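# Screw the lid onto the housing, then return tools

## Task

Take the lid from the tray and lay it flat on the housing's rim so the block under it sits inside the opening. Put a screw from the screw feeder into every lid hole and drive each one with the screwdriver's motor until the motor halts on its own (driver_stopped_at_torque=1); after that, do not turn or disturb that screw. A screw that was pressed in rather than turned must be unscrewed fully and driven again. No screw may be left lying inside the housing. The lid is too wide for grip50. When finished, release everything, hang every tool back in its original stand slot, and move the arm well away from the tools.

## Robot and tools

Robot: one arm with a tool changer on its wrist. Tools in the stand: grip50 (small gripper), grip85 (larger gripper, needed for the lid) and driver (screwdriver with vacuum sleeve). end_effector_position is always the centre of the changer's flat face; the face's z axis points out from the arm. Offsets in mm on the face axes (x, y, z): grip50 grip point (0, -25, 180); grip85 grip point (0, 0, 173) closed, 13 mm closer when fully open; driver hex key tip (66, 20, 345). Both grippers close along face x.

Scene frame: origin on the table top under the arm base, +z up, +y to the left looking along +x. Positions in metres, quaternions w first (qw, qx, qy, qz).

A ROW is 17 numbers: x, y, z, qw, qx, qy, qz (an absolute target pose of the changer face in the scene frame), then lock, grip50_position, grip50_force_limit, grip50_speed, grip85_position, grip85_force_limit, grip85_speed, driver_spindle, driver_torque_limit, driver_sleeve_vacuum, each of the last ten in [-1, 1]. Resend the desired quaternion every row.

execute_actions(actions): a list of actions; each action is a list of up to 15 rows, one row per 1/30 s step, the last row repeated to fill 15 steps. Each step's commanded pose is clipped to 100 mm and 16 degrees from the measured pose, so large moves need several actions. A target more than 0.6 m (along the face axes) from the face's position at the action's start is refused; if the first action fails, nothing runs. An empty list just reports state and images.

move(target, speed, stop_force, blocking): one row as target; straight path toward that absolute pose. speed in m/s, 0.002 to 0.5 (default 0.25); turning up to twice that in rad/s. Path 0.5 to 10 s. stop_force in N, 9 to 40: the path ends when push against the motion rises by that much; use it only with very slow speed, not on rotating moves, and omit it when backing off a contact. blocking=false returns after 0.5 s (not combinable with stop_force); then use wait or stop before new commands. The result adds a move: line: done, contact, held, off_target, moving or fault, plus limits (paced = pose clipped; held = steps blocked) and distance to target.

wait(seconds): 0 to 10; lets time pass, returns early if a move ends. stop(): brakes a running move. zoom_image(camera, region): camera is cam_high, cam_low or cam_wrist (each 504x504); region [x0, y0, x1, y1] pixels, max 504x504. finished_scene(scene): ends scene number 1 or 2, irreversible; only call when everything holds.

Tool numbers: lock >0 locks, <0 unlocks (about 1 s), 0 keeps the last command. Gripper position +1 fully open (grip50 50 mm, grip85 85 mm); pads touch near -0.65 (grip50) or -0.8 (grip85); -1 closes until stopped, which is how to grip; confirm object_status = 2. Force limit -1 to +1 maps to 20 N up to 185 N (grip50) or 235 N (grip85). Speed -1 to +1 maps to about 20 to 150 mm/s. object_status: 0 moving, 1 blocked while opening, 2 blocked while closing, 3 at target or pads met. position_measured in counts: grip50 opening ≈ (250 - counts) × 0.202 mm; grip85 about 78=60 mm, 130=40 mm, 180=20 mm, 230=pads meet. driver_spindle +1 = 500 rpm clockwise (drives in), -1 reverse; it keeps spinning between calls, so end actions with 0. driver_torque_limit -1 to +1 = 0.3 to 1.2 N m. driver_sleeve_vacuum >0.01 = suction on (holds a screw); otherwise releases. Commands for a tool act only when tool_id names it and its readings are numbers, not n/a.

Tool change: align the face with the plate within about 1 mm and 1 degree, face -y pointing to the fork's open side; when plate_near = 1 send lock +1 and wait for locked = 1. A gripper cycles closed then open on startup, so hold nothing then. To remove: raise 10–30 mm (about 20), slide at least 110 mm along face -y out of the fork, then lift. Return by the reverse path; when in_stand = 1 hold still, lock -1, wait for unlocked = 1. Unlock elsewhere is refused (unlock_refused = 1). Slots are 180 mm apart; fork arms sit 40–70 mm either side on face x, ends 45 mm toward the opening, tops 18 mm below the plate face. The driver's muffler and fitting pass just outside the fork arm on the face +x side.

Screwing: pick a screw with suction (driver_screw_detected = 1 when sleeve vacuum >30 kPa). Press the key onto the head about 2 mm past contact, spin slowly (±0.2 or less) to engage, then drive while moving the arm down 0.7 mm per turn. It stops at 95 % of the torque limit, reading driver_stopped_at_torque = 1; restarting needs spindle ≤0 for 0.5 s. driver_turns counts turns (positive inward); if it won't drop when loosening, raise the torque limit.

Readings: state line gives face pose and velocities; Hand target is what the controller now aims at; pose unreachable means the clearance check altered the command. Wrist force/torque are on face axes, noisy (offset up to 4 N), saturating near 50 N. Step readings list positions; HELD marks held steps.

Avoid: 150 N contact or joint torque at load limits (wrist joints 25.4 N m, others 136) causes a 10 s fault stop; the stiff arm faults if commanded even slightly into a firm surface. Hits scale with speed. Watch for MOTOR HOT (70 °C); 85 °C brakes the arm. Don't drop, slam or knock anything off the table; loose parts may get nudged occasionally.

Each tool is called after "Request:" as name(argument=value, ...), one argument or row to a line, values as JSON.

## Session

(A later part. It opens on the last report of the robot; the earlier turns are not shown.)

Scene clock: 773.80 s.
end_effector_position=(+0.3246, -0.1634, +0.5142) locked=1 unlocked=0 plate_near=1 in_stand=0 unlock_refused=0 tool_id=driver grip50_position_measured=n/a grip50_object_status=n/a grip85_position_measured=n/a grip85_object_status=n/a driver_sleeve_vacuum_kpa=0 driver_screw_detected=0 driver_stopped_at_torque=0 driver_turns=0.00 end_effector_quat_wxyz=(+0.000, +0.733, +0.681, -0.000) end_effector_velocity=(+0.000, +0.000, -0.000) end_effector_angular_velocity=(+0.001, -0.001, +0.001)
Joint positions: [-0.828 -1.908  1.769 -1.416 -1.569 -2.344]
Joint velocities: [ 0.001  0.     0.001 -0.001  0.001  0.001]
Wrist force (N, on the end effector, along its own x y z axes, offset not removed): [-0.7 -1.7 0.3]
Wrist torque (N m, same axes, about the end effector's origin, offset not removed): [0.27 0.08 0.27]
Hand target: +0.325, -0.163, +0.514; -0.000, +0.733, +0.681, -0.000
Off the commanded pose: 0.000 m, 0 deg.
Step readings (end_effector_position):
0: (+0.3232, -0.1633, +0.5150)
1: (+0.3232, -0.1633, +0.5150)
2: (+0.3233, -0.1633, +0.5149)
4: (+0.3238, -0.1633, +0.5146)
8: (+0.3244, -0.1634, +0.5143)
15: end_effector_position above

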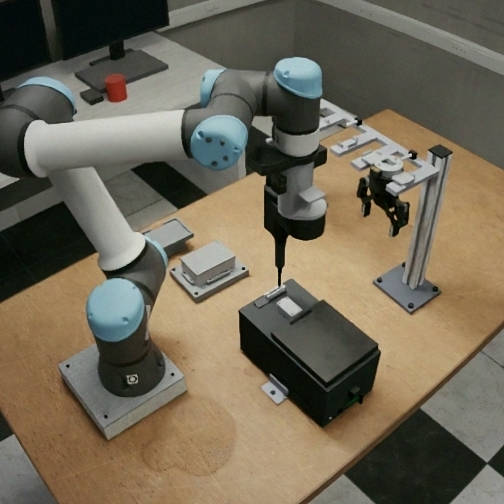

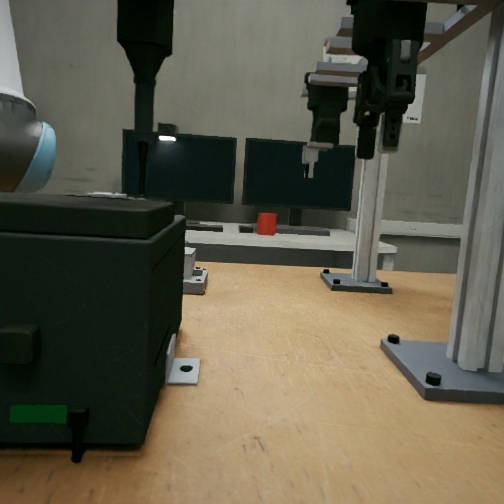

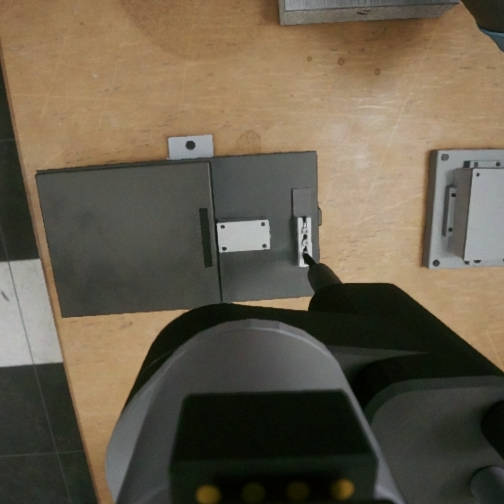

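Request:
execute_actions(
  actions=[
    [[0.3246,-0.1632,0.5138,0,0.7325,0.6807,0,0,0,0,0,0,0,0,0,0,1],[0.3246,-0.1632,0.5135,0,0.7325,0.6807,0,0,0,0,0,0,0,0,0,0,1],[0.3246,-0.1632,0.5132,0,0.7325,0.6807,0,0,0,0,0,0,0,0,0,0,1],[0.3246,-0.1632,0.5129,0,0.7325,0.6807,0,0,0,0,0,0,0,0,0,0,1],[0.3246,-0.1632,0.5126,0,0.7325,0.6807,0,0,0,0,0,0,0,0,0,0,1],[0.3246,-0.1632,0.5123,0,0.7325,0.6807,0,0,0,0,0,0,0,0,0,0,1],[0.3246,-0.1632,0.5120,0,0.7325,0.6807,0,0,0,0,0,0,0,0,0,0,1],[0.3246,-0.1632,0.5117,0,0.7325,0.6807,0,0,0,0,0,0,0,0,0,0,1],[0.3246,-0.1632,0.5114,0,0.7325,0.6807,0,0,0,0,0,0,0,0,0,0,1],[0.3246,-0.1632,0.5112,0,0.7325,0.6807,0,0,0,0,0,0,0,0,0,0,1],[0.3246,-0.1632,0.5110,0,0.7325,0.6807,0,0,0,0,0,0,0,0,0,0,1]],
  ],
)

Request:
zoom_image(
  camera="cam_low",
  region=[120, 180, 160, 210],
)

Request:
zoom_image(
  camera="cam_wrist",
  region=[285, 230, 335, 280],
)

Scene clock: 787.50 s.
end_effector_position=(+0.3246, -0.1632, +0.5112) locked=1 unlocked=0 plate_near=1 in_stand=0 unlock_refused=0 tool_id=driver grip50_position_measured=n/a grip50_object_status=n/a grip85_position_measured=n/a grip85_object_status=n/a driver_sleeve_vacuum_kpa=39 driver_screw_detected=1 driver_stopped_at_torque=0 driver_turns=0.00 end_effector_quat_wxyz=(-0.000, +0.733, +0.681, +0.000) end_effector_velocity=(+0.000, -0.000, -0.003) end_effector_angular_velocity=(-0.000, -0.001, +0.000)
Joint positions: [-0.827 -1.909  1.778 -1.423 -1.568 -2.343]
Joint velocities: [-0.    -0.001  0.008 -0.007  0.    -0.001]
Wrist force (N, on the end effector, along its own x y z axes, offset not removed): [-1.1 0.8 0.9]
Wrist torque (N m, same axes, about the end effector's origin, offset not removed): [0.19 0.04 -0.04]
Hand target: +0.325, -0.163, +0.511; -0.000, +0.733, +0.681, -0.000
Off the commanded pose: 0.000 m, 0 deg.
Step readings (end_effector_position):
0: (+0.3246, -0.1634, +0.5142)
1: (+0.3246, -0.1634, +0.5142)
2: (+0.3246, -0.1634, +0.5141)
4: (+0.3247, -0.1633, +0.5137)
8: (+0.3246, -0.1633, +0.5127)
15: end_effector_position above

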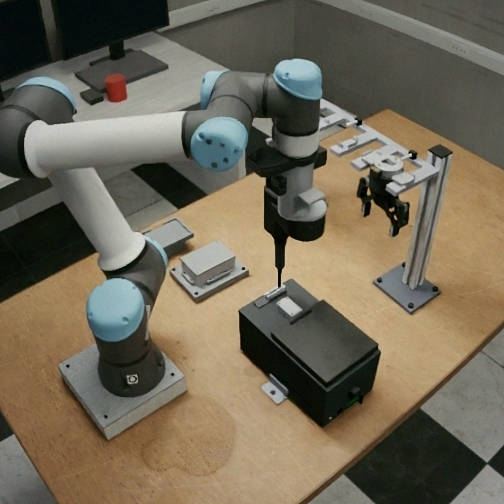

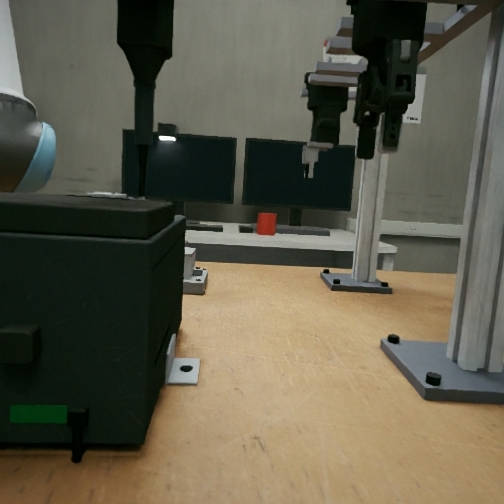

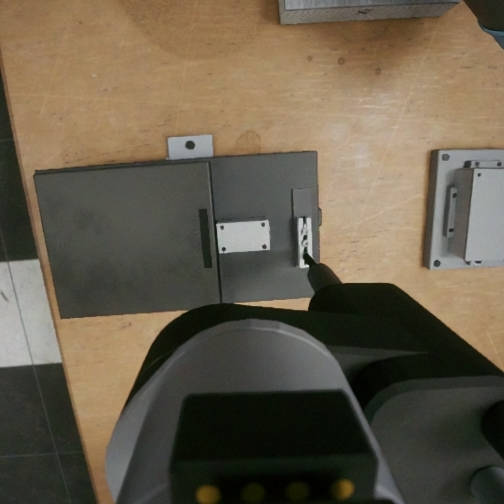

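Region (120, 180, 160, 210) of cam_low's 504x504 image, scaled by 12.600, with more detail than that image has; it fills the top 378 rows of this view, and the rest is white.

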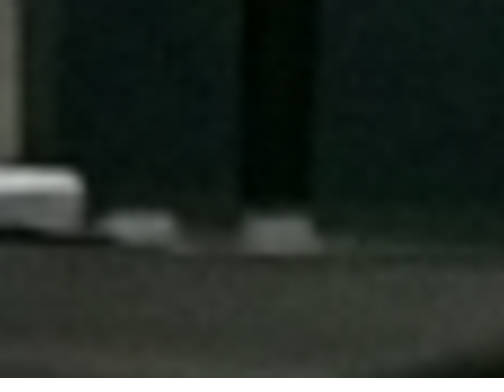

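Region (285, 230, 335, 280) of cam_wrist's 504x504 image, scaled by 10.080, with more detail than that image has.

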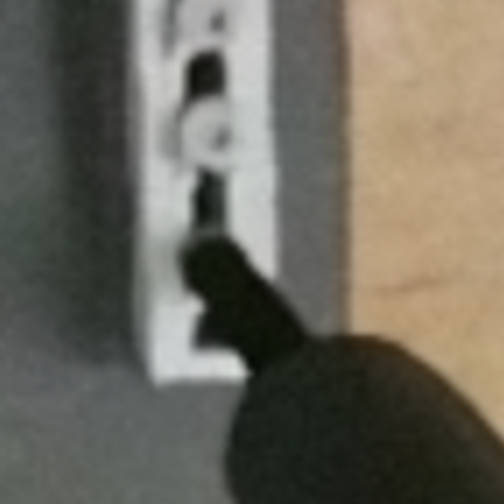

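Request:
execute_actions(
  actions=[
    [[0.3246,-0.1632,0.5110,0,0.7325,0.6807,0,0,0,0,0,0,0,0,0.15,0,1],[0.3246,-0.1632,0.5110,0,0.7325,0.6807,0,0,0,0,0,0,0,0,0.15,0,1],[0.3246,-0.1632,0.5110,0,0.7325,0.6807,0,0,0,0,0,0,0,0,0.15,0,1],[0.3246,-0.1632,0.5110,0,0.7325,0.6807,0,0,0,0,0,0,0,0,0.15,0,1],[0.3246,-0.1632,0.5110,0,0.7325,0.6807,0,0,0,0,0,0,0,0,0.15,0,1],[0.3246,-0.1632,0.5110,0,0.7325,0.6807,0,0,0,0,0,0,0,0,0.15,0,1],[0.3246,-0.1632,0.5110,0,0.7325,0.6807,0,0,0,0,0,0,0,0,0.15,0,1],[0.3246,-0.1632,0.5110,0,0.7325,0.6807,0,0,0,0,0,0,0,0,0.15,0,1],[0.3246,-0.1632,0.5110,0,0.7325,0.6807,0,0,0,0,0,0,0,0,0.15,0,1],[0.3246,-0.1632,0.5110,0,0.7325,0.6807,0,0,0,0,0,0,0,0,0.15,0,1],[0.3246,-0.1632,0.5110,0,0.7325,0.6807,0,0,0,0,0,0,0,0,0.15,0,1],[0.3246,-0.1632,0.5110,0,0.7325,0.6807,0,0,0,0,0,0,0,0,0,0,1]],
  ],
)

Request:
move(
  target=[0.3246,-0.1632,0.5400,0,0.7325,0.6807,0,0,0,0,0,0,0,0,0,0,1],
  speed=0.04,
)

Request:
zoom_image(
  camera="cam_low",
  region=[112, 150, 172, 210],
)

Scene clock: 799.67 s.
end_effector_position=(+0.3246, -0.1632, +0.5110) locked=1 unlocked=0 plate_near=1 in_stand=0 unlock_refused=0 tool_id=driver grip50_position_measured=n/a grip50_object_status=n/a grip85_position_measured=n/a grip85_object_status=n/a driver_sleeve_vacuum_kpa=39 driver_screw_detected=1 driver_stopped_at_torque=0 driver_turns=0.43 end_effector_quat_wxyz=(+0.000, +0.733, +0.681, +0.000) end_effector_velocity=(+0.000, +0.000, +0.000) end_effector_angular_velocity=(+0.000, -0.000, +0.000)
Joint positions: [-0.827 -1.909  1.779 -1.424 -1.568 -2.343]
Joint velocities: [ 0.  0. -0.  0.  0. -0.]
Wrist force (N, on the end effector, along its own x y z axes, offset not removed): [0.8 0.6 -1.0]
Wrist torque (N m, same axes, about the end effector's origin, offset not removed): [0.17 -0.13 0.14]
Hand target: +0.325, -0.163, +0.511; +0.000, +0.733, +0.681, +0.000
Off the commanded pose: 0.000 m, 0 deg.
Step readings (end_effector_position):
0: (+0.3246, -0.1632, +0.5110)
1: (+0.3246, -0.1632, +0.5110)
2: (+0.3246, -0.1632, +0.5110)
4: (+0.3246, -0.1632, +0.5110)
8: (+0.3246, -0.1632, +0.5110)
15: end_effector_position above

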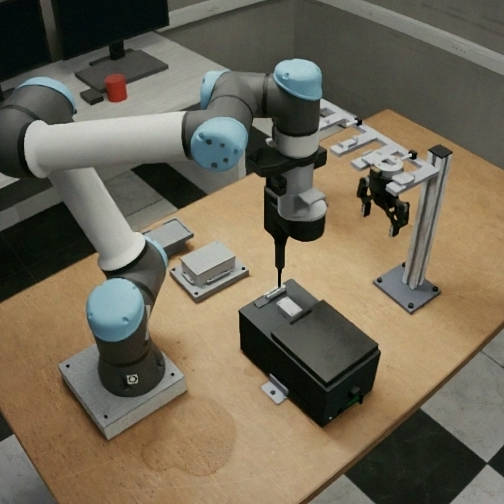

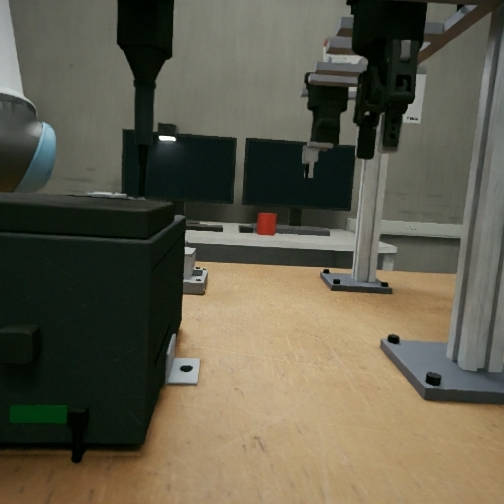

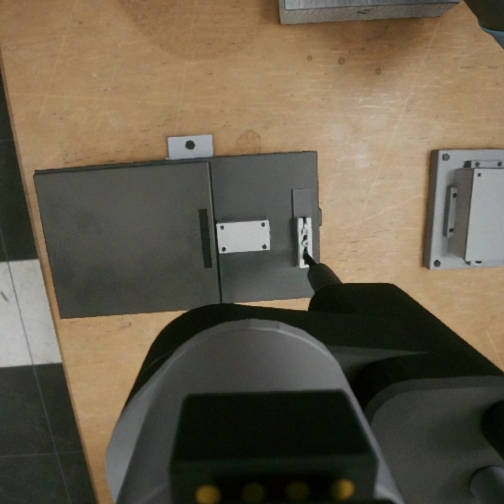

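Scene clock: 800.77 s.
end_effector_position=(+0.3246, -0.1632, +0.5399) locked=1 unlocked=0 plate_near=1 in_stand=0 unlock_refused=0 tool_id=driver grip50_position_measured=n/a grip50_object_status=n/a grip85_position_measured=n/a grip85_object_status=n/a driver_sleeve_vacuum_kpa=39 driver_screw_detected=1 driver_stopped_at_torque=0 driver_turns=0.43 end_effector_quat_wxyz=(+0.000, +0.733, +0.681, +0.000) end_effector_velocity=(+0.000, +0.000, +0.001) end_effector_angular_velocity=(+0.001, -0.000, +0.001)
Joint positions: [-0.827 -1.896  1.696 -1.354 -1.568 -2.344]
Joint velocities: [ 0.     0.002 -0.005  0.004  0.001 -0.001]
Wrist force (N, on the end effector, along its own x y z axes, offset not removed): [1.0 -3.0 0.9]
Wrist torque (N m, same axes, about the end effector's origin, offset not removed): [0.10 0.00 -0.03]
Hand target: +0.325, -0.163, +0.540; +0.000, +0.733, +0.681, +0.000
Off the commanded pose: 0.000 m, 0 deg.
move: done

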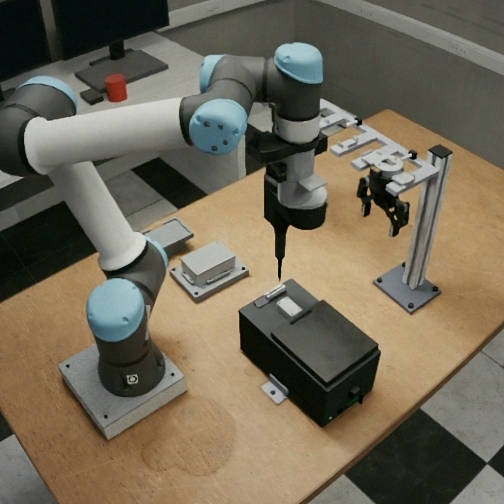

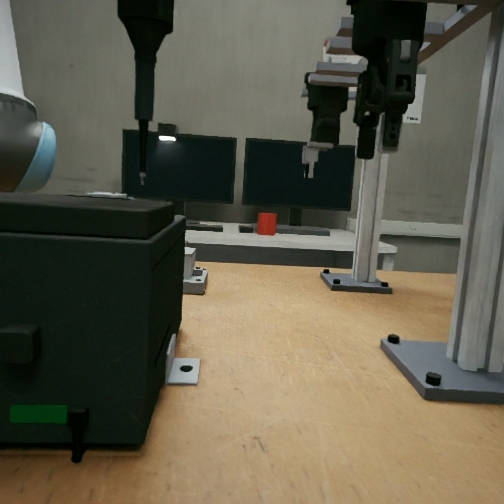

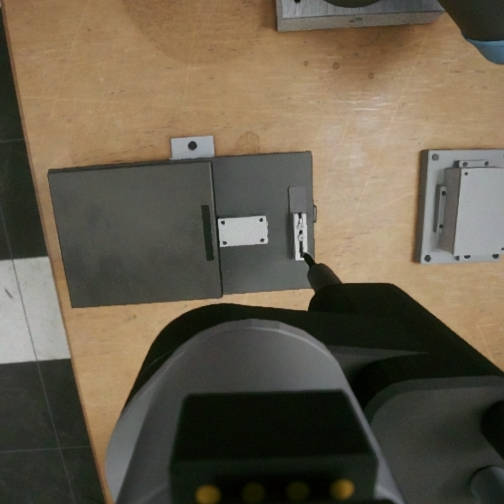

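Region (112, 150, 172, 210) of cam_low's 504x504 image, scaled by 8.400, with more detail than that image has.

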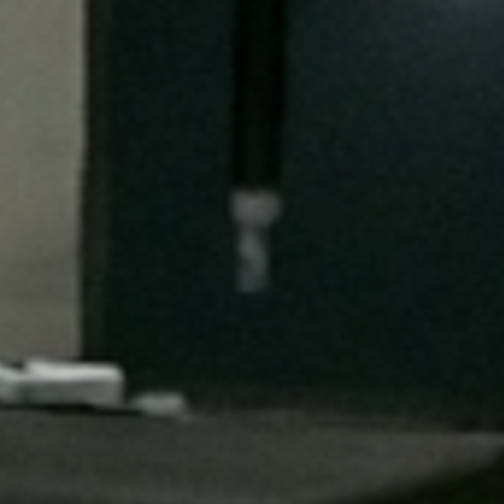

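Request:
move(
  target=[0.2638,0.0798,0.4350,0,0.7325,0.6807,0,0,0,0,0,0,0,0,0,0,1],
  speed=0.2,
)

Request:
execute_actions(
  actions=[
    [[0.2638,0.0798,0.4350,0,0.7325,0.6807,0,0,0,0,0,0,0,0,0,0,1]],
  ],
)

Request:
zoom_image(
  camera="cam_wrist",
  region=[275, 220, 335, 280],
)

Scene clock: 819.80 s.
end_effector_position=(+0.2633, +0.0799, +0.4352) locked=1 unlocked=0 plate_near=1 in_stand=0 unlock_refused=0 tool_id=driver grip50_position_measured=n/a grip50_object_status=n/a grip85_position_measured=n/a grip85_object_status=n/a driver_sleeve_vacuum_kpa=39 driver_screw_detected=1 driver_stopped_at_torque=0 driver_turns=0.43 end_effector_quat_wxyz=(-0.000, +0.733, +0.681, -0.001) end_effector_velocity=(+0.000, +0.002, -0.000) end_effector_angular_velocity=(-0.001, -0.000, -0.001)
Joint positions: [-0.218 -2.189  2.104 -1.472 -1.56  -1.734]
Joint velocities: [ 0.009  0.002  0.    -0.003 -0.001  0.01 ]
Wrist force (N, on the end effector, along its own x y z axes, offset not removed): [-3.4 -1.5 2.3]
Wrist torque (N m, same axes, about the end effector's origin, offset not removed): [-0.09 0.31 0.09]
Hand target: +0.263, +0.080, +0.435; -0.000, +0.733, +0.681, -0.001
Off the commanded pose: 0.001 m, 0 deg.
move: done

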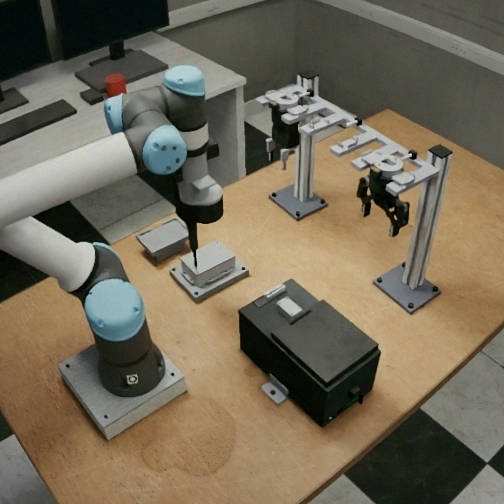

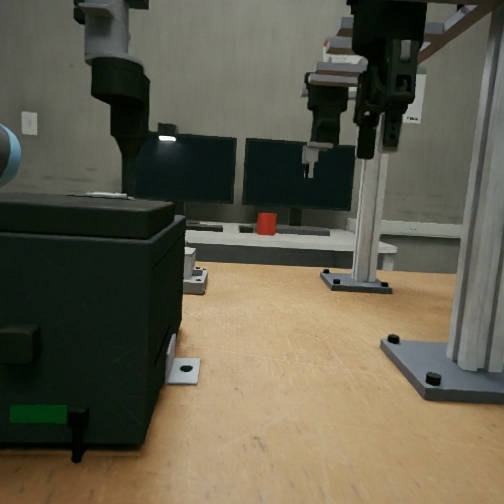

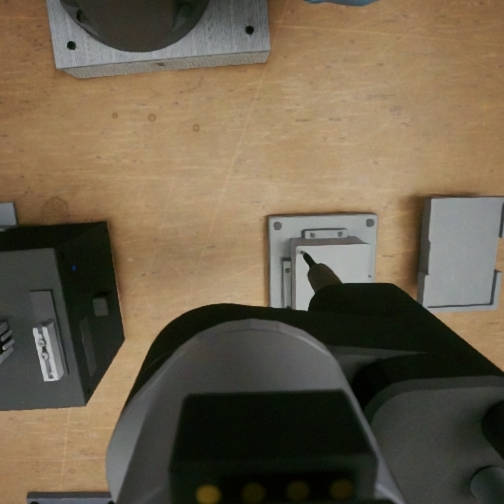

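Scene clock: 820.30 s.
end_effector_position=(+0.2638, +0.0798, +0.4350) locked=1 unlocked=0 plate_near=1 in_stand=0 unlock_refused=0 tool_id=driver grip50_position_measured=n/a grip50_object_status=n/a grip85_position_measured=n/a grip85_object_status=n/a driver_sleeve_vacuum_kpa=39 driver_screw_detected=1 driver_stopped_at_torque=0 driver_turns=0.43 end_effector_quat_wxyz=(-0.000, +0.733, +0.681, -0.000) end_effector_velocity=(+0.000, -0.000, +0.000) end_effector_angular_velocity=(-0.001, -0.001, -0.002)
Joint positions: [-0.218 -2.189  2.104 -1.474 -1.559 -1.734]
Joint velocities: [-0.001 -0.    -0.    -0.001 -0.001  0.001]
Wrist force (N, on the end effector, along its own x y z axes, offset not removed): [-2.0 -5.1 2.4]
Wrist torque (N m, same axes, about the end effector's origin, offset not removed): [-0.15 0.14 0.18]
Hand target: +0.264, +0.080, +0.435; -0.000, +0.733, +0.681, +0.000
Off the commanded pose: 0.000 m, 0 deg.
Step readings (end_effector_position):
0: (+0.2633, +0.0799, +0.4352)
1: (+0.2633, +0.0799, +0.4352)
2: (+0.2634, +0.0799, +0.4352)
4: (+0.2636, +0.0799, +0.4351)
8: (+0.2637, +0.0799, +0.4350)
15: end_effector_position above

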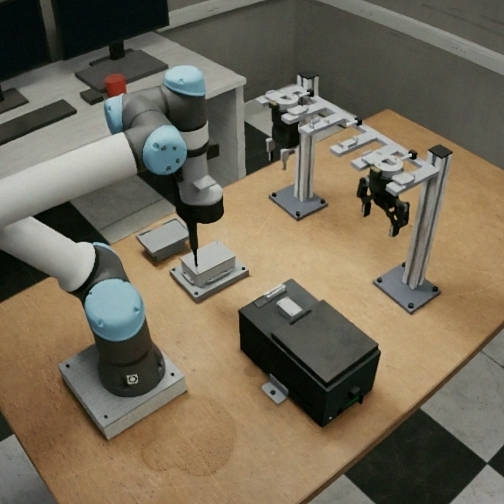

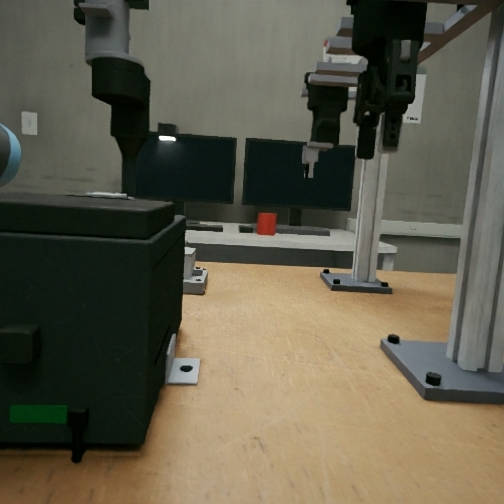

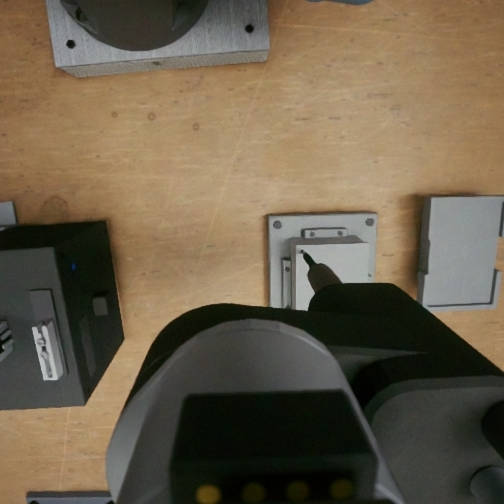

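Region (275, 220, 335, 280) of cam_wrist's 504x504 image, scaled by 8.400, with more detail than that image has.

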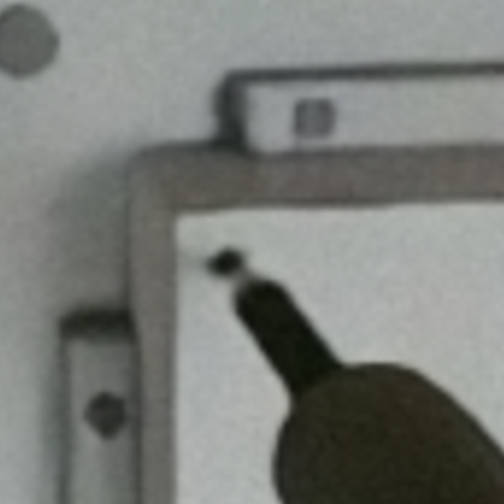

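Request:
zoom_image(
  camera="cam_wrist",
  region=[290, 240, 320, 270],
)

Region (290, 240, 320, 270) of cam_wrist's 504x504 image, scaled by 16.800, with more detail than that image has.

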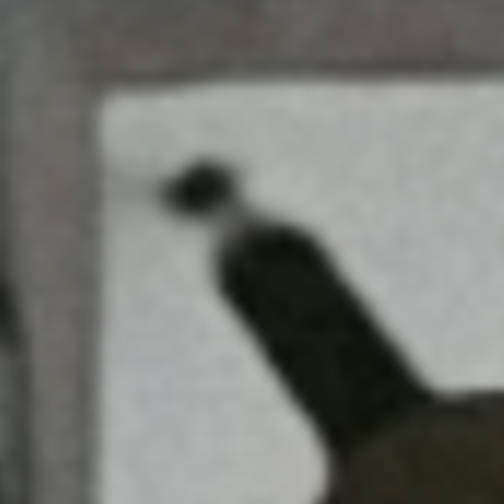

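Request:
zoom_image(
  camera="cam_high",
  region=[170, 240, 230, 290],
)

Region (170, 240, 230, 290) of cam_high's 504x504 image, scaled by 8.400, with more detail than that image has.

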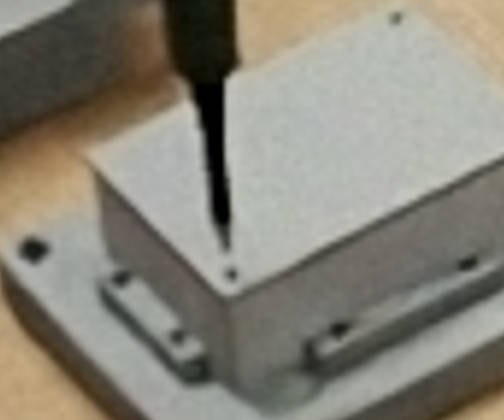

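Request:
execute_actions(
  actions=[
    [[0.2641,0.0795,0.4330,0,0.7325,0.6807,0,0,0,0,0,0,0,0,0,0,1],[0.2645,0.0792,0.4310,0,0.7325,0.6807,0,0,0,0,0,0,0,0,0,0,1],[0.2648,0.0789,0.4285,0,0.7325,0.6807,0,0,0,0,0,0,0,0,0,0,1]],
  ],
)

Request:
wait(
  seconds=0.2,
)

Request:
zoom_image(
  camera="cam_wrist",
  region=[290, 240, 320, 270],
)

Scene clock: 863.17 s.
end_effector_position=(+0.2648, +0.0789, +0.4286) locked=1 unlocked=0 plate_near=1 in_stand=0 unlock_refused=0 tool_id=driver grip50_position_measured=n/a grip50_object_status=n/a grip85_position_measured=n/a grip85_object_status=n/a driver_sleeve_vacuum_kpa=39 driver_screw_detected=1 driver_stopped_at_torque=0 driver_turns=0.43 end_effector_quat_wxyz=(-0.000, +0.733, +0.681, +0.000) end_effector_velocity=(+0.000, -0.000, -0.001) end_effector_angular_velocity=(-0.001, +0.001, -0.000)
Joint positions: [-0.221 -2.188  2.121 -1.491 -1.559 -1.737]
Joint velocities: [ 0.     0.     0.002 -0.002 -0.001  0.001]
Wrist force (N, on the end effector, along its own x y z axes, offset not removed): [0.4 -2.4 2.7]
Wrist torque (N m, same axes, about the end effector's origin, offset not removed): [0.04 -0.03 0.00]
Hand target: +0.265, +0.079, +0.428; -0.000, +0.733, +0.681, +0.000
Off the commanded pose: 0.000 m, 0 deg.
Step readings (end_effector_position):
0: (+0.2638, +0.0798, +0.4350)
1: (+0.2638, +0.0798, +0.4350)
2: (+0.2639, +0.0798, +0.4347)
4: (+0.2642, +0.0795, +0.4328)
8: (+0.2646, +0.0791, +0.4295)
15: end_effector_position above

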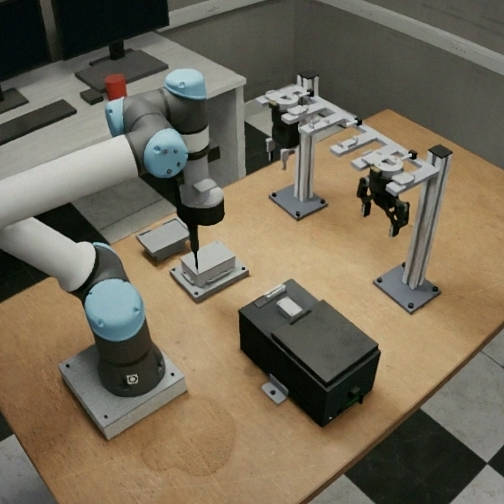

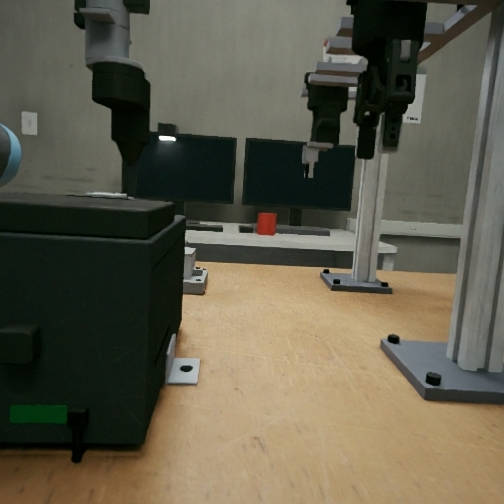

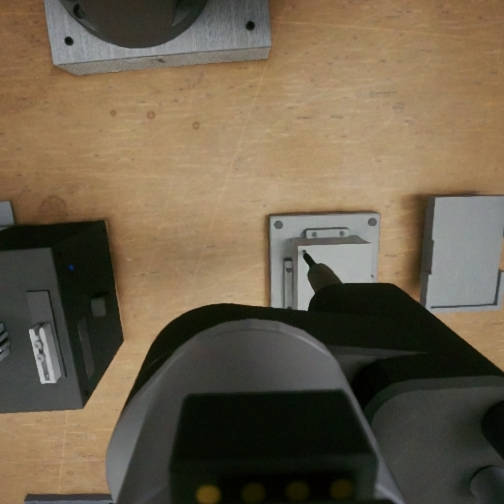

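Scene clock: 863.37 s.
end_effector_position=(+0.2648, +0.0789, +0.4285) locked=1 unlocked=0 plate_near=1 in_stand=0 unlock_refused=0 tool_id=driver grip50_position_measured=n/a grip50_object_status=n/a grip85_position_measured=n/a grip85_object_status=n/a driver_sleeve_vacuum_kpa=39 driver_screw_detected=1 driver_stopped_at_torque=0 driver_turns=0.43 end_effector_quat_wxyz=(-0.000, +0.733, +0.681, +0.000) end_effector_velocity=(+0.000, -0.000, -0.000) end_effector_angular_velocity=(-0.000, +0.000, -0.000)
Joint positions: [-0.221 -2.188  2.121 -1.491 -1.559 -1.737]
Joint velocities: [-0.001  0.     0.001 -0.001 -0.    -0.   ]
Wrist force (N, on the end effector, along its own x y z axes, offset not removed): [0.5 -2.0 0.2]
Wrist torque (N m, same axes, about the end effector's origin, offset not removed): [-0.16 -0.05 0.26]
Hand target: +0.265, +0.079, +0.428; -0.000, +0.733, +0.681, +0.000
Off the commanded pose: 0.000 m, 0 deg.
wait: 0.20 s; at rest by 0.17 s

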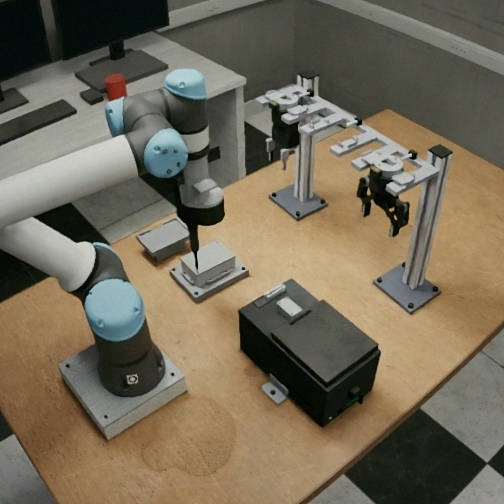

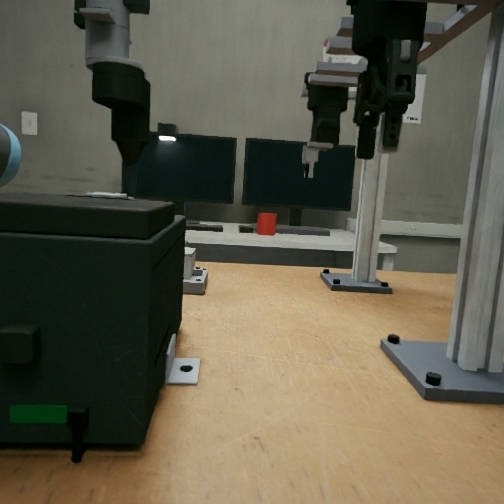

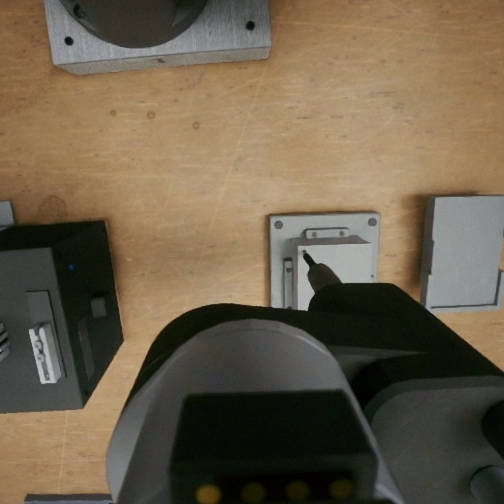

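Region (290, 240, 320, 270) of cam_wrist's 504x504 image, scaled by 16.800, with more detail than that image has.

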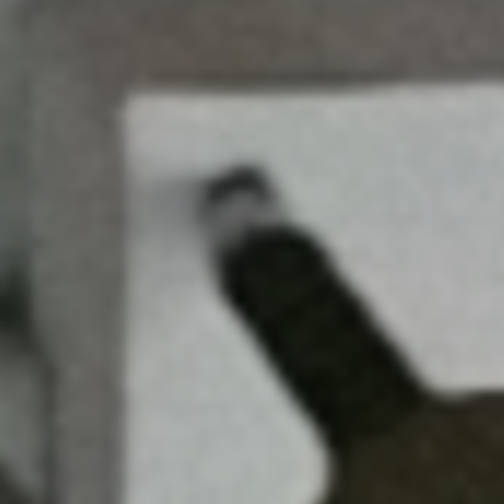

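Request:
execute_actions(
  actions=[
    [[0.2649,0.0793,0.4272,0,0.7325,0.6807,0,0,0,0,0,0,0,0,0,0,1],[0.26495,0.0796,0.4260,0,0.7325,0.6807,0,0,0,0,0,0,0,0,0,0,1]],
  ],
)

Request:
zoom_image(
  camera="cam_wrist",
  region=[290, 240, 320, 270],
)

Scene clock: 876.63 s.
end_effector_position=(+0.2649, +0.0796, +0.4260) locked=1 unlocked=0 plate_near=1 in_stand=0 unlock_refused=0 tool_id=driver grip50_position_measured=n/a grip50_object_status=n/a grip85_position_measured=n/a grip85_object_status=n/a driver_sleeve_vacuum_kpa=39 driver_screw_detected=1 driver_stopped_at_torque=0 driver_turns=0.43 end_effector_quat_wxyz=(+0.000, +0.733, +0.681, -0.000) end_effector_velocity=(+0.000, +0.000, -0.001) end_effector_angular_velocity=(+0.002, -0.000, -0.001)
Joint positions: [-0.218 -2.187  2.127 -1.498 -1.559 -1.734]
Joint velocities: [-0.    -0.     0.001 -0.001  0.002  0.001]
Wrist force (N, on the end effector, along its own x y z axes, offset not removed): [2.8 0.4 1.9]
Wrist torque (N m, same axes, about the end effector's origin, offset not removed): [0.09 -0.22 0.13]
Hand target: +0.265, +0.080, +0.426; +0.000, +0.733, +0.681, -0.000
Off the commanded pose: 0.000 m, 0 deg.
Step readings (end_effector_position):
0: (+0.2648, +0.0789, +0.4285)
1: (+0.2648, +0.0789, +0.4285)
2: (+0.2648, +0.0789, +0.4283)
4: (+0.2649, +0.0792, +0.4273)
8: (+0.2649, +0.0795, +0.4263)
15: end_effector_position above

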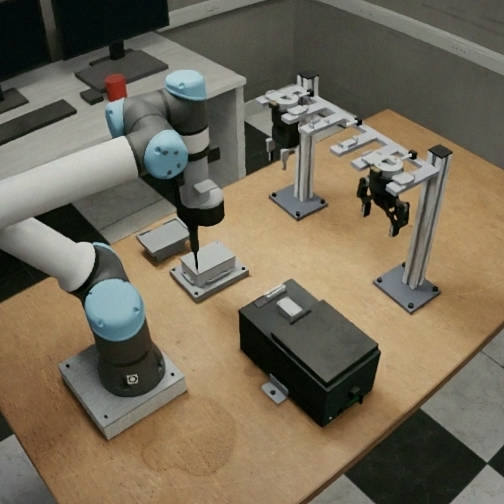

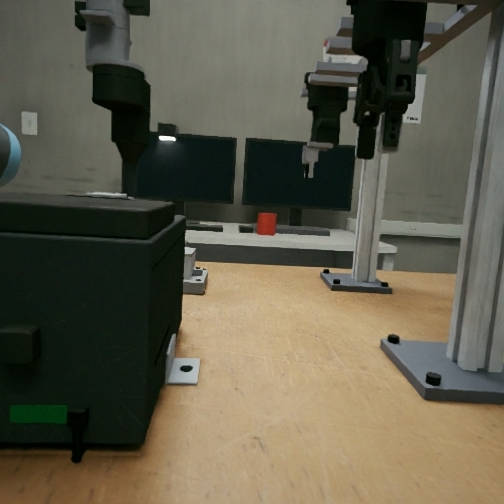

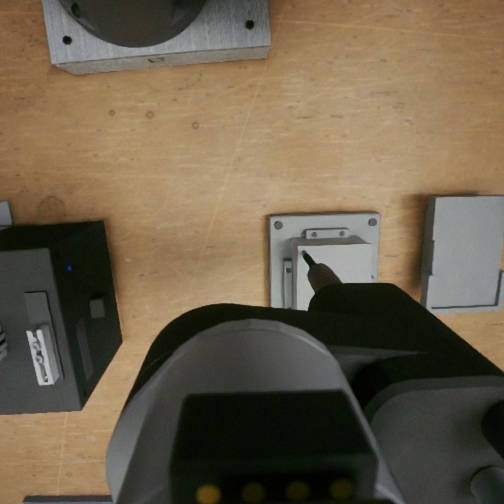

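Region (290, 240, 320, 270) of cam_wrist's 504x504 image, scaled by 16.800, with more detail than that image has.

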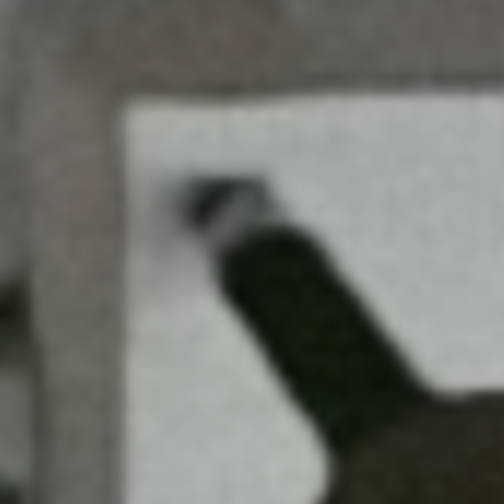

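Request:
execute_actions(
  actions=[
    [[0.26495,0.0796,0.4255,0,0.7325,0.6807,0,0,0,0,0,0,0,0,0,0,1],[0.26495,0.0796,0.4250,0,0.7325,0.6807,0,0,0,0,0,0,0,0,0,0,1],[0.26495,0.0796,0.4245,0,0.7325,0.6807,0,0,0,0,0,0,0,0,0,0,1]],
  ],
)

Request:
zoom_image(
  camera="cam_wrist",
  region=[290, 240, 320, 270],
)

Scene clock: 885.23 s.
end_effector_position=(+0.2650, +0.0796, +0.4245) locked=1 unlocked=0 plate_near=1 in_stand=0 unlock_refused=0 tool_id=driver grip50_position_measured=n/a grip50_object_status=n/a grip85_position_measured=n/a grip85_object_status=n/a driver_sleeve_vacuum_kpa=39 driver_screw_detected=1 driver_stopped_at_torque=0 driver_turns=0.43 end_effector_quat_wxyz=(-0.000, +0.733, +0.681, -0.000) end_effector_velocity=(-0.000, +0.000, -0.000) end_effector_angular_velocity=(-0.000, -0.000, +0.002)
Joint positions: [-0.218 -2.187  2.131 -1.502 -1.559 -1.734]
Joint velocities: [ 0.002 -0.001  0.001 -0.    -0.    -0.   ]
Wrist force (N, on the end effector, along its own x y z axes, offset not removed): [2.4 0.2 -3.4]
Wrist torque (N m, same axes, about the end effector's origin, offset not removed): [0.16 -0.05 0.01]
Hand target: +0.265, +0.080, +0.424; -0.000, +0.733, +0.681, -0.000
Off the commanded pose: 0.000 m, 0 deg.
Step readings (end_effector_position):
0: (+0.2649, +0.0796, +0.4260)
1: (+0.2649, +0.0796, +0.4260)
2: (+0.2649, +0.0796, +0.4259)
4: (+0.2650, +0.0796, +0.4254)
8: (+0.2650, +0.0796, +0.4247)
15: end_effector_position above

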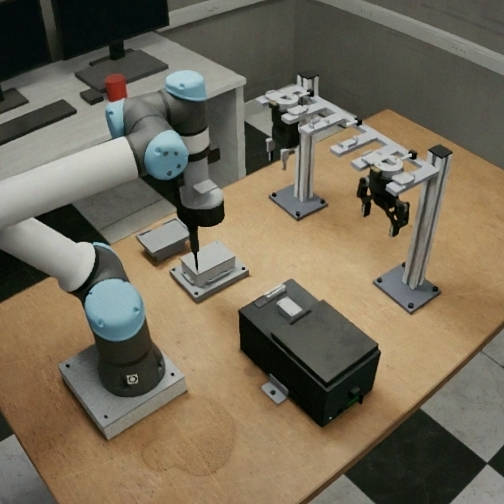

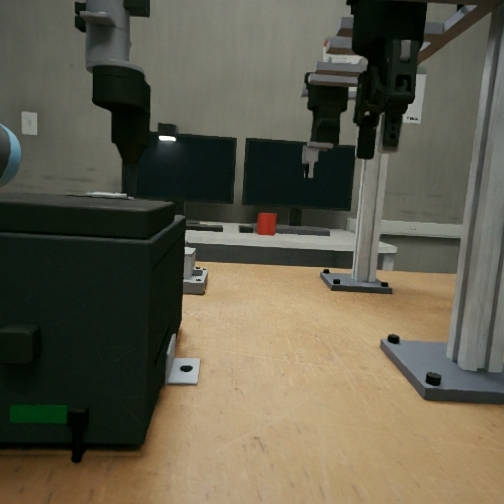

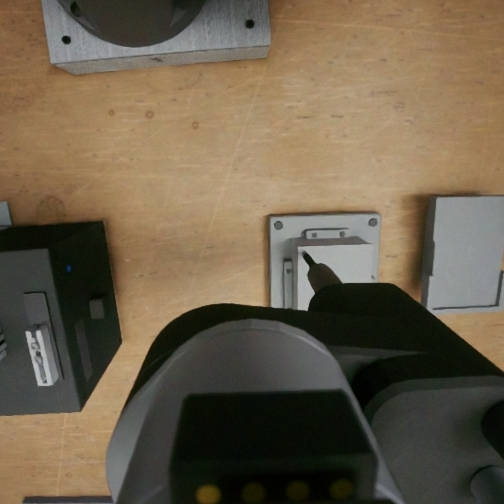

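Region (290, 240, 320, 270) of cam_wrist's 504x504 image, scaled by 16.800, with more detail than that image has.

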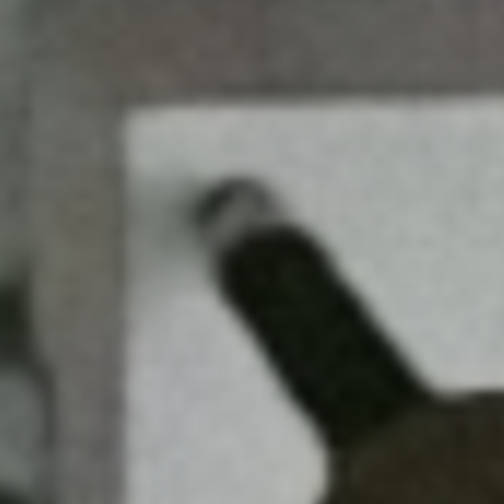

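Request:
execute_actions(
  actions=[
    [[0.26495,0.0796,0.4242,0,0.7325,0.6807,0,0,0,0,0,0,0,0,0,0,1],[0.26495,0.0796,0.4239,0,0.7325,0.6807,0,0,0,0,0,0,0,0,0,0,1],[0.26495,0.0796,0.4236,0,0.7325,0.6807,0,0,0,0,0,0,0,0,0,0,1],[0.26495,0.0796,0.4233,0,0.7325,0.6807,0,0,0,0,0,0,0,0,0,0,1]],
  ],
)

Request:
zoom_image(
  camera="cam_wrist",
  region=[290, 240, 320, 270],
)

Scene clock: 890.93 s.
end_effector_position=(+0.2649, +0.0796, +0.4233) locked=1 unlocked=0 plate_near=1 in_stand=0 unlock_refused=0 tool_id=driver grip50_position_measured=n/a grip50_object_status=n/a grip85_position_measured=n/a grip85_object_status=n/a driver_sleeve_vacuum_kpa=39 driver_screw_detected=1 driver_stopped_at_torque=0 driver_turns=0.43 end_effector_quat_wxyz=(-0.000, +0.733, +0.681, +0.000) end_effector_velocity=(+0.000, -0.001, -0.000) end_effector_angular_velocity=(-0.001, +0.000, -0.002)
Joint positions: [-0.217 -2.188  2.134 -1.505 -1.559 -1.734]
Joint velocities: [-0.001  0.     0.    -0.    -0.001  0.001]
Wrist force (N, on the end effector, along its own x y z axes, offset not removed): [3.1 2.5 -3.4]
Wrist torque (N m, same axes, about the end effector's origin, offset not removed): [0.20 -0.19 0.08]
Hand target: +0.265, +0.080, +0.423; -0.000, +0.733, +0.681, -0.000
Off the commanded pose: 0.000 m, 0 deg.
Step readings (end_effector_position):
0: (+0.2649, +0.0796, +0.4245)
1: (+0.2649, +0.0796, +0.4245)
2: (+0.2649, +0.0796, +0.4245)
4: (+0.2649, +0.0796, +0.4242)
8: (+0.2649, +0.0796, +0.4235)
15: end_effector_position above

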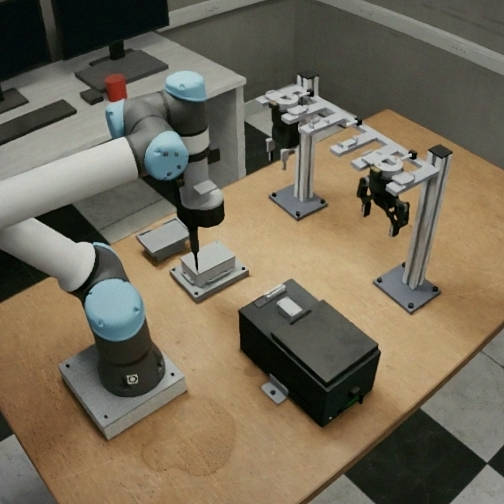

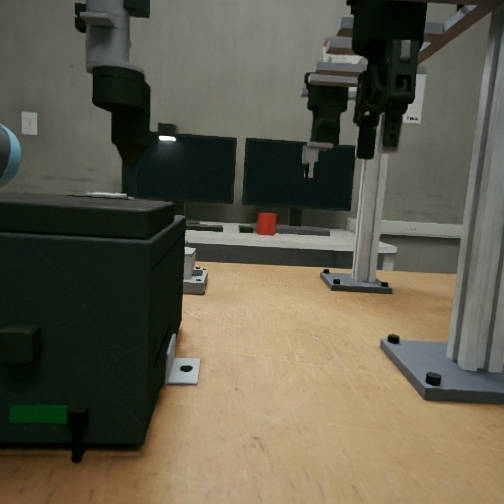

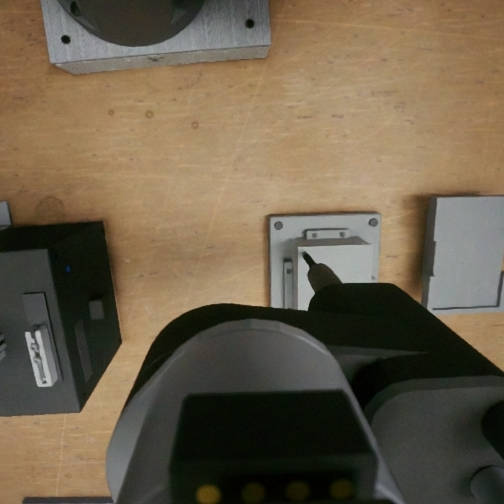

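Region (290, 240, 320, 270) of cam_wrist's 504x504 image, scaled by 16.800, with more detail than that image has.

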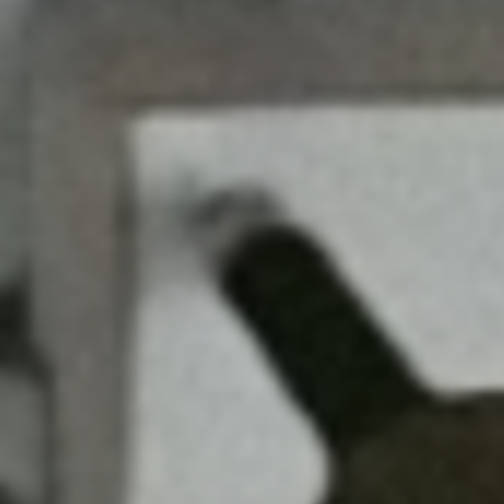

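Request:
execute_actions(
  actions=[
    [[0.26495,0.0796,0.4230,0,0.7325,0.6807,0,0,0,0,0,0,0,0,0,0,1],[0.26495,0.0796,0.4227,0,0.7325,0.6807,0,0,0,0,0,0,0,0,0,0,1],[0.26495,0.0796,0.4224,0,0.7325,0.6807,0,0,0,0,0,0,0,0,0,0,1],[0.26495,0.0796,0.4221,0,0.7325,0.6807,0,0,0,0,0,0,0,0,0,0,1],[0.26495,0.0796,0.4218,0,0.7325,0.6807,0,0,0,0,0,0,0,0,0,0,1],[0.26495,0.0796,0.4215,0,0.7325,0.6807,0,0,0,0,0,0,0,0,0,0,1]],
  ],
)

Request:
zoom_image(
  camera="cam_wrist",
  region=[290, 240, 320, 270],
)

Scene clock: 900.70 s.
end_effector_position=(+0.2649, +0.0796, +0.4215) locked=1 unlocked=0 plate_near=1 in_stand=0 unlock_refused=0 tool_id=driver grip50_position_measured=n/a grip50_object_status=n/a grip85_position_measured=n/a grip85_object_status=n/a driver_sleeve_vacuum_kpa=39 driver_screw_detected=1 driver_stopped_at_torque=0 driver_turns=0.43 end_effector_quat_wxyz=(-0.000, +0.733, +0.681, -0.000) end_effector_velocity=(-0.000, +0.000, -0.000) end_effector_angular_velocity=(+0.000, -0.000, +0.001)
Joint positions: [-0.217 -2.188  2.139 -1.509 -1.559 -1.734]
Joint velocities: [ 0.    -0.001  0.001 -0.001  0.    -0.001]
Wrist force (N, on the end effector, along its own x y z axes, offset not removed): [0.0 -1.0 -1.6]
Wrist torque (N m, same axes, about the end effector's origin, offset not removed): [0.15 0.06 -0.01]
Hand target: +0.265, +0.080, +0.421; -0.000, +0.733, +0.681, -0.000
Off the commanded pose: 0.000 m, 0 deg.
Step readings (end_effector_position):
0: (+0.2649, +0.0796, +0.4233)
1: (+0.2649, +0.0796, +0.4233)
2: (+0.2649, +0.0796, +0.4233)
4: (+0.2649, +0.0796, +0.4230)
8: (+0.2649, +0.0796, +0.4220)
15: end_effector_position above

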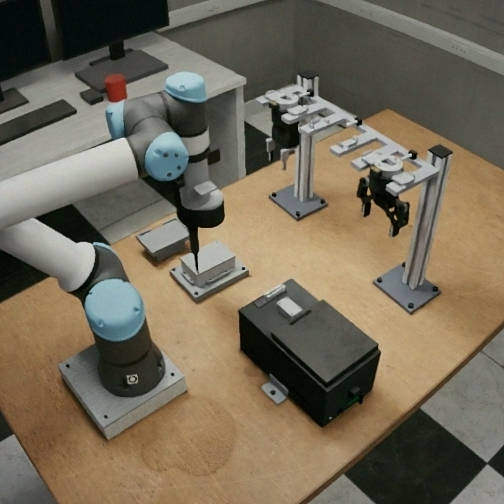

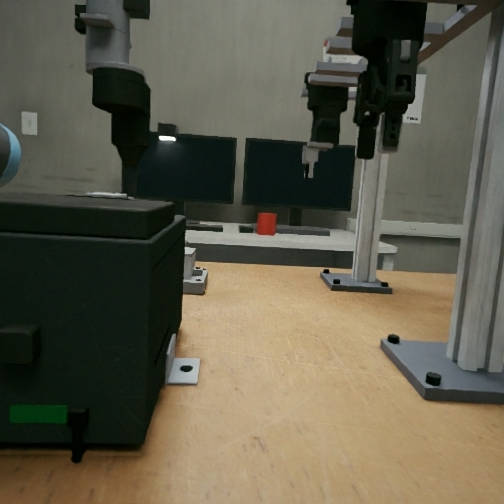

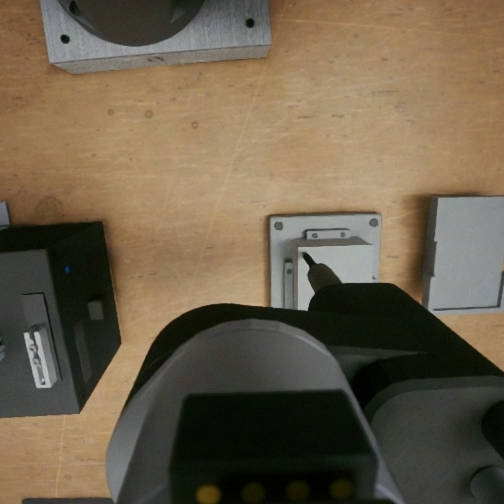

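Region (290, 240, 320, 270) of cam_wrist's 504x504 image, scaled by 16.800, with more detail than that image has.

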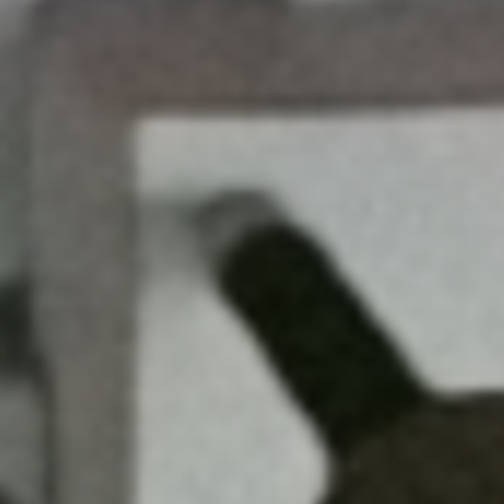

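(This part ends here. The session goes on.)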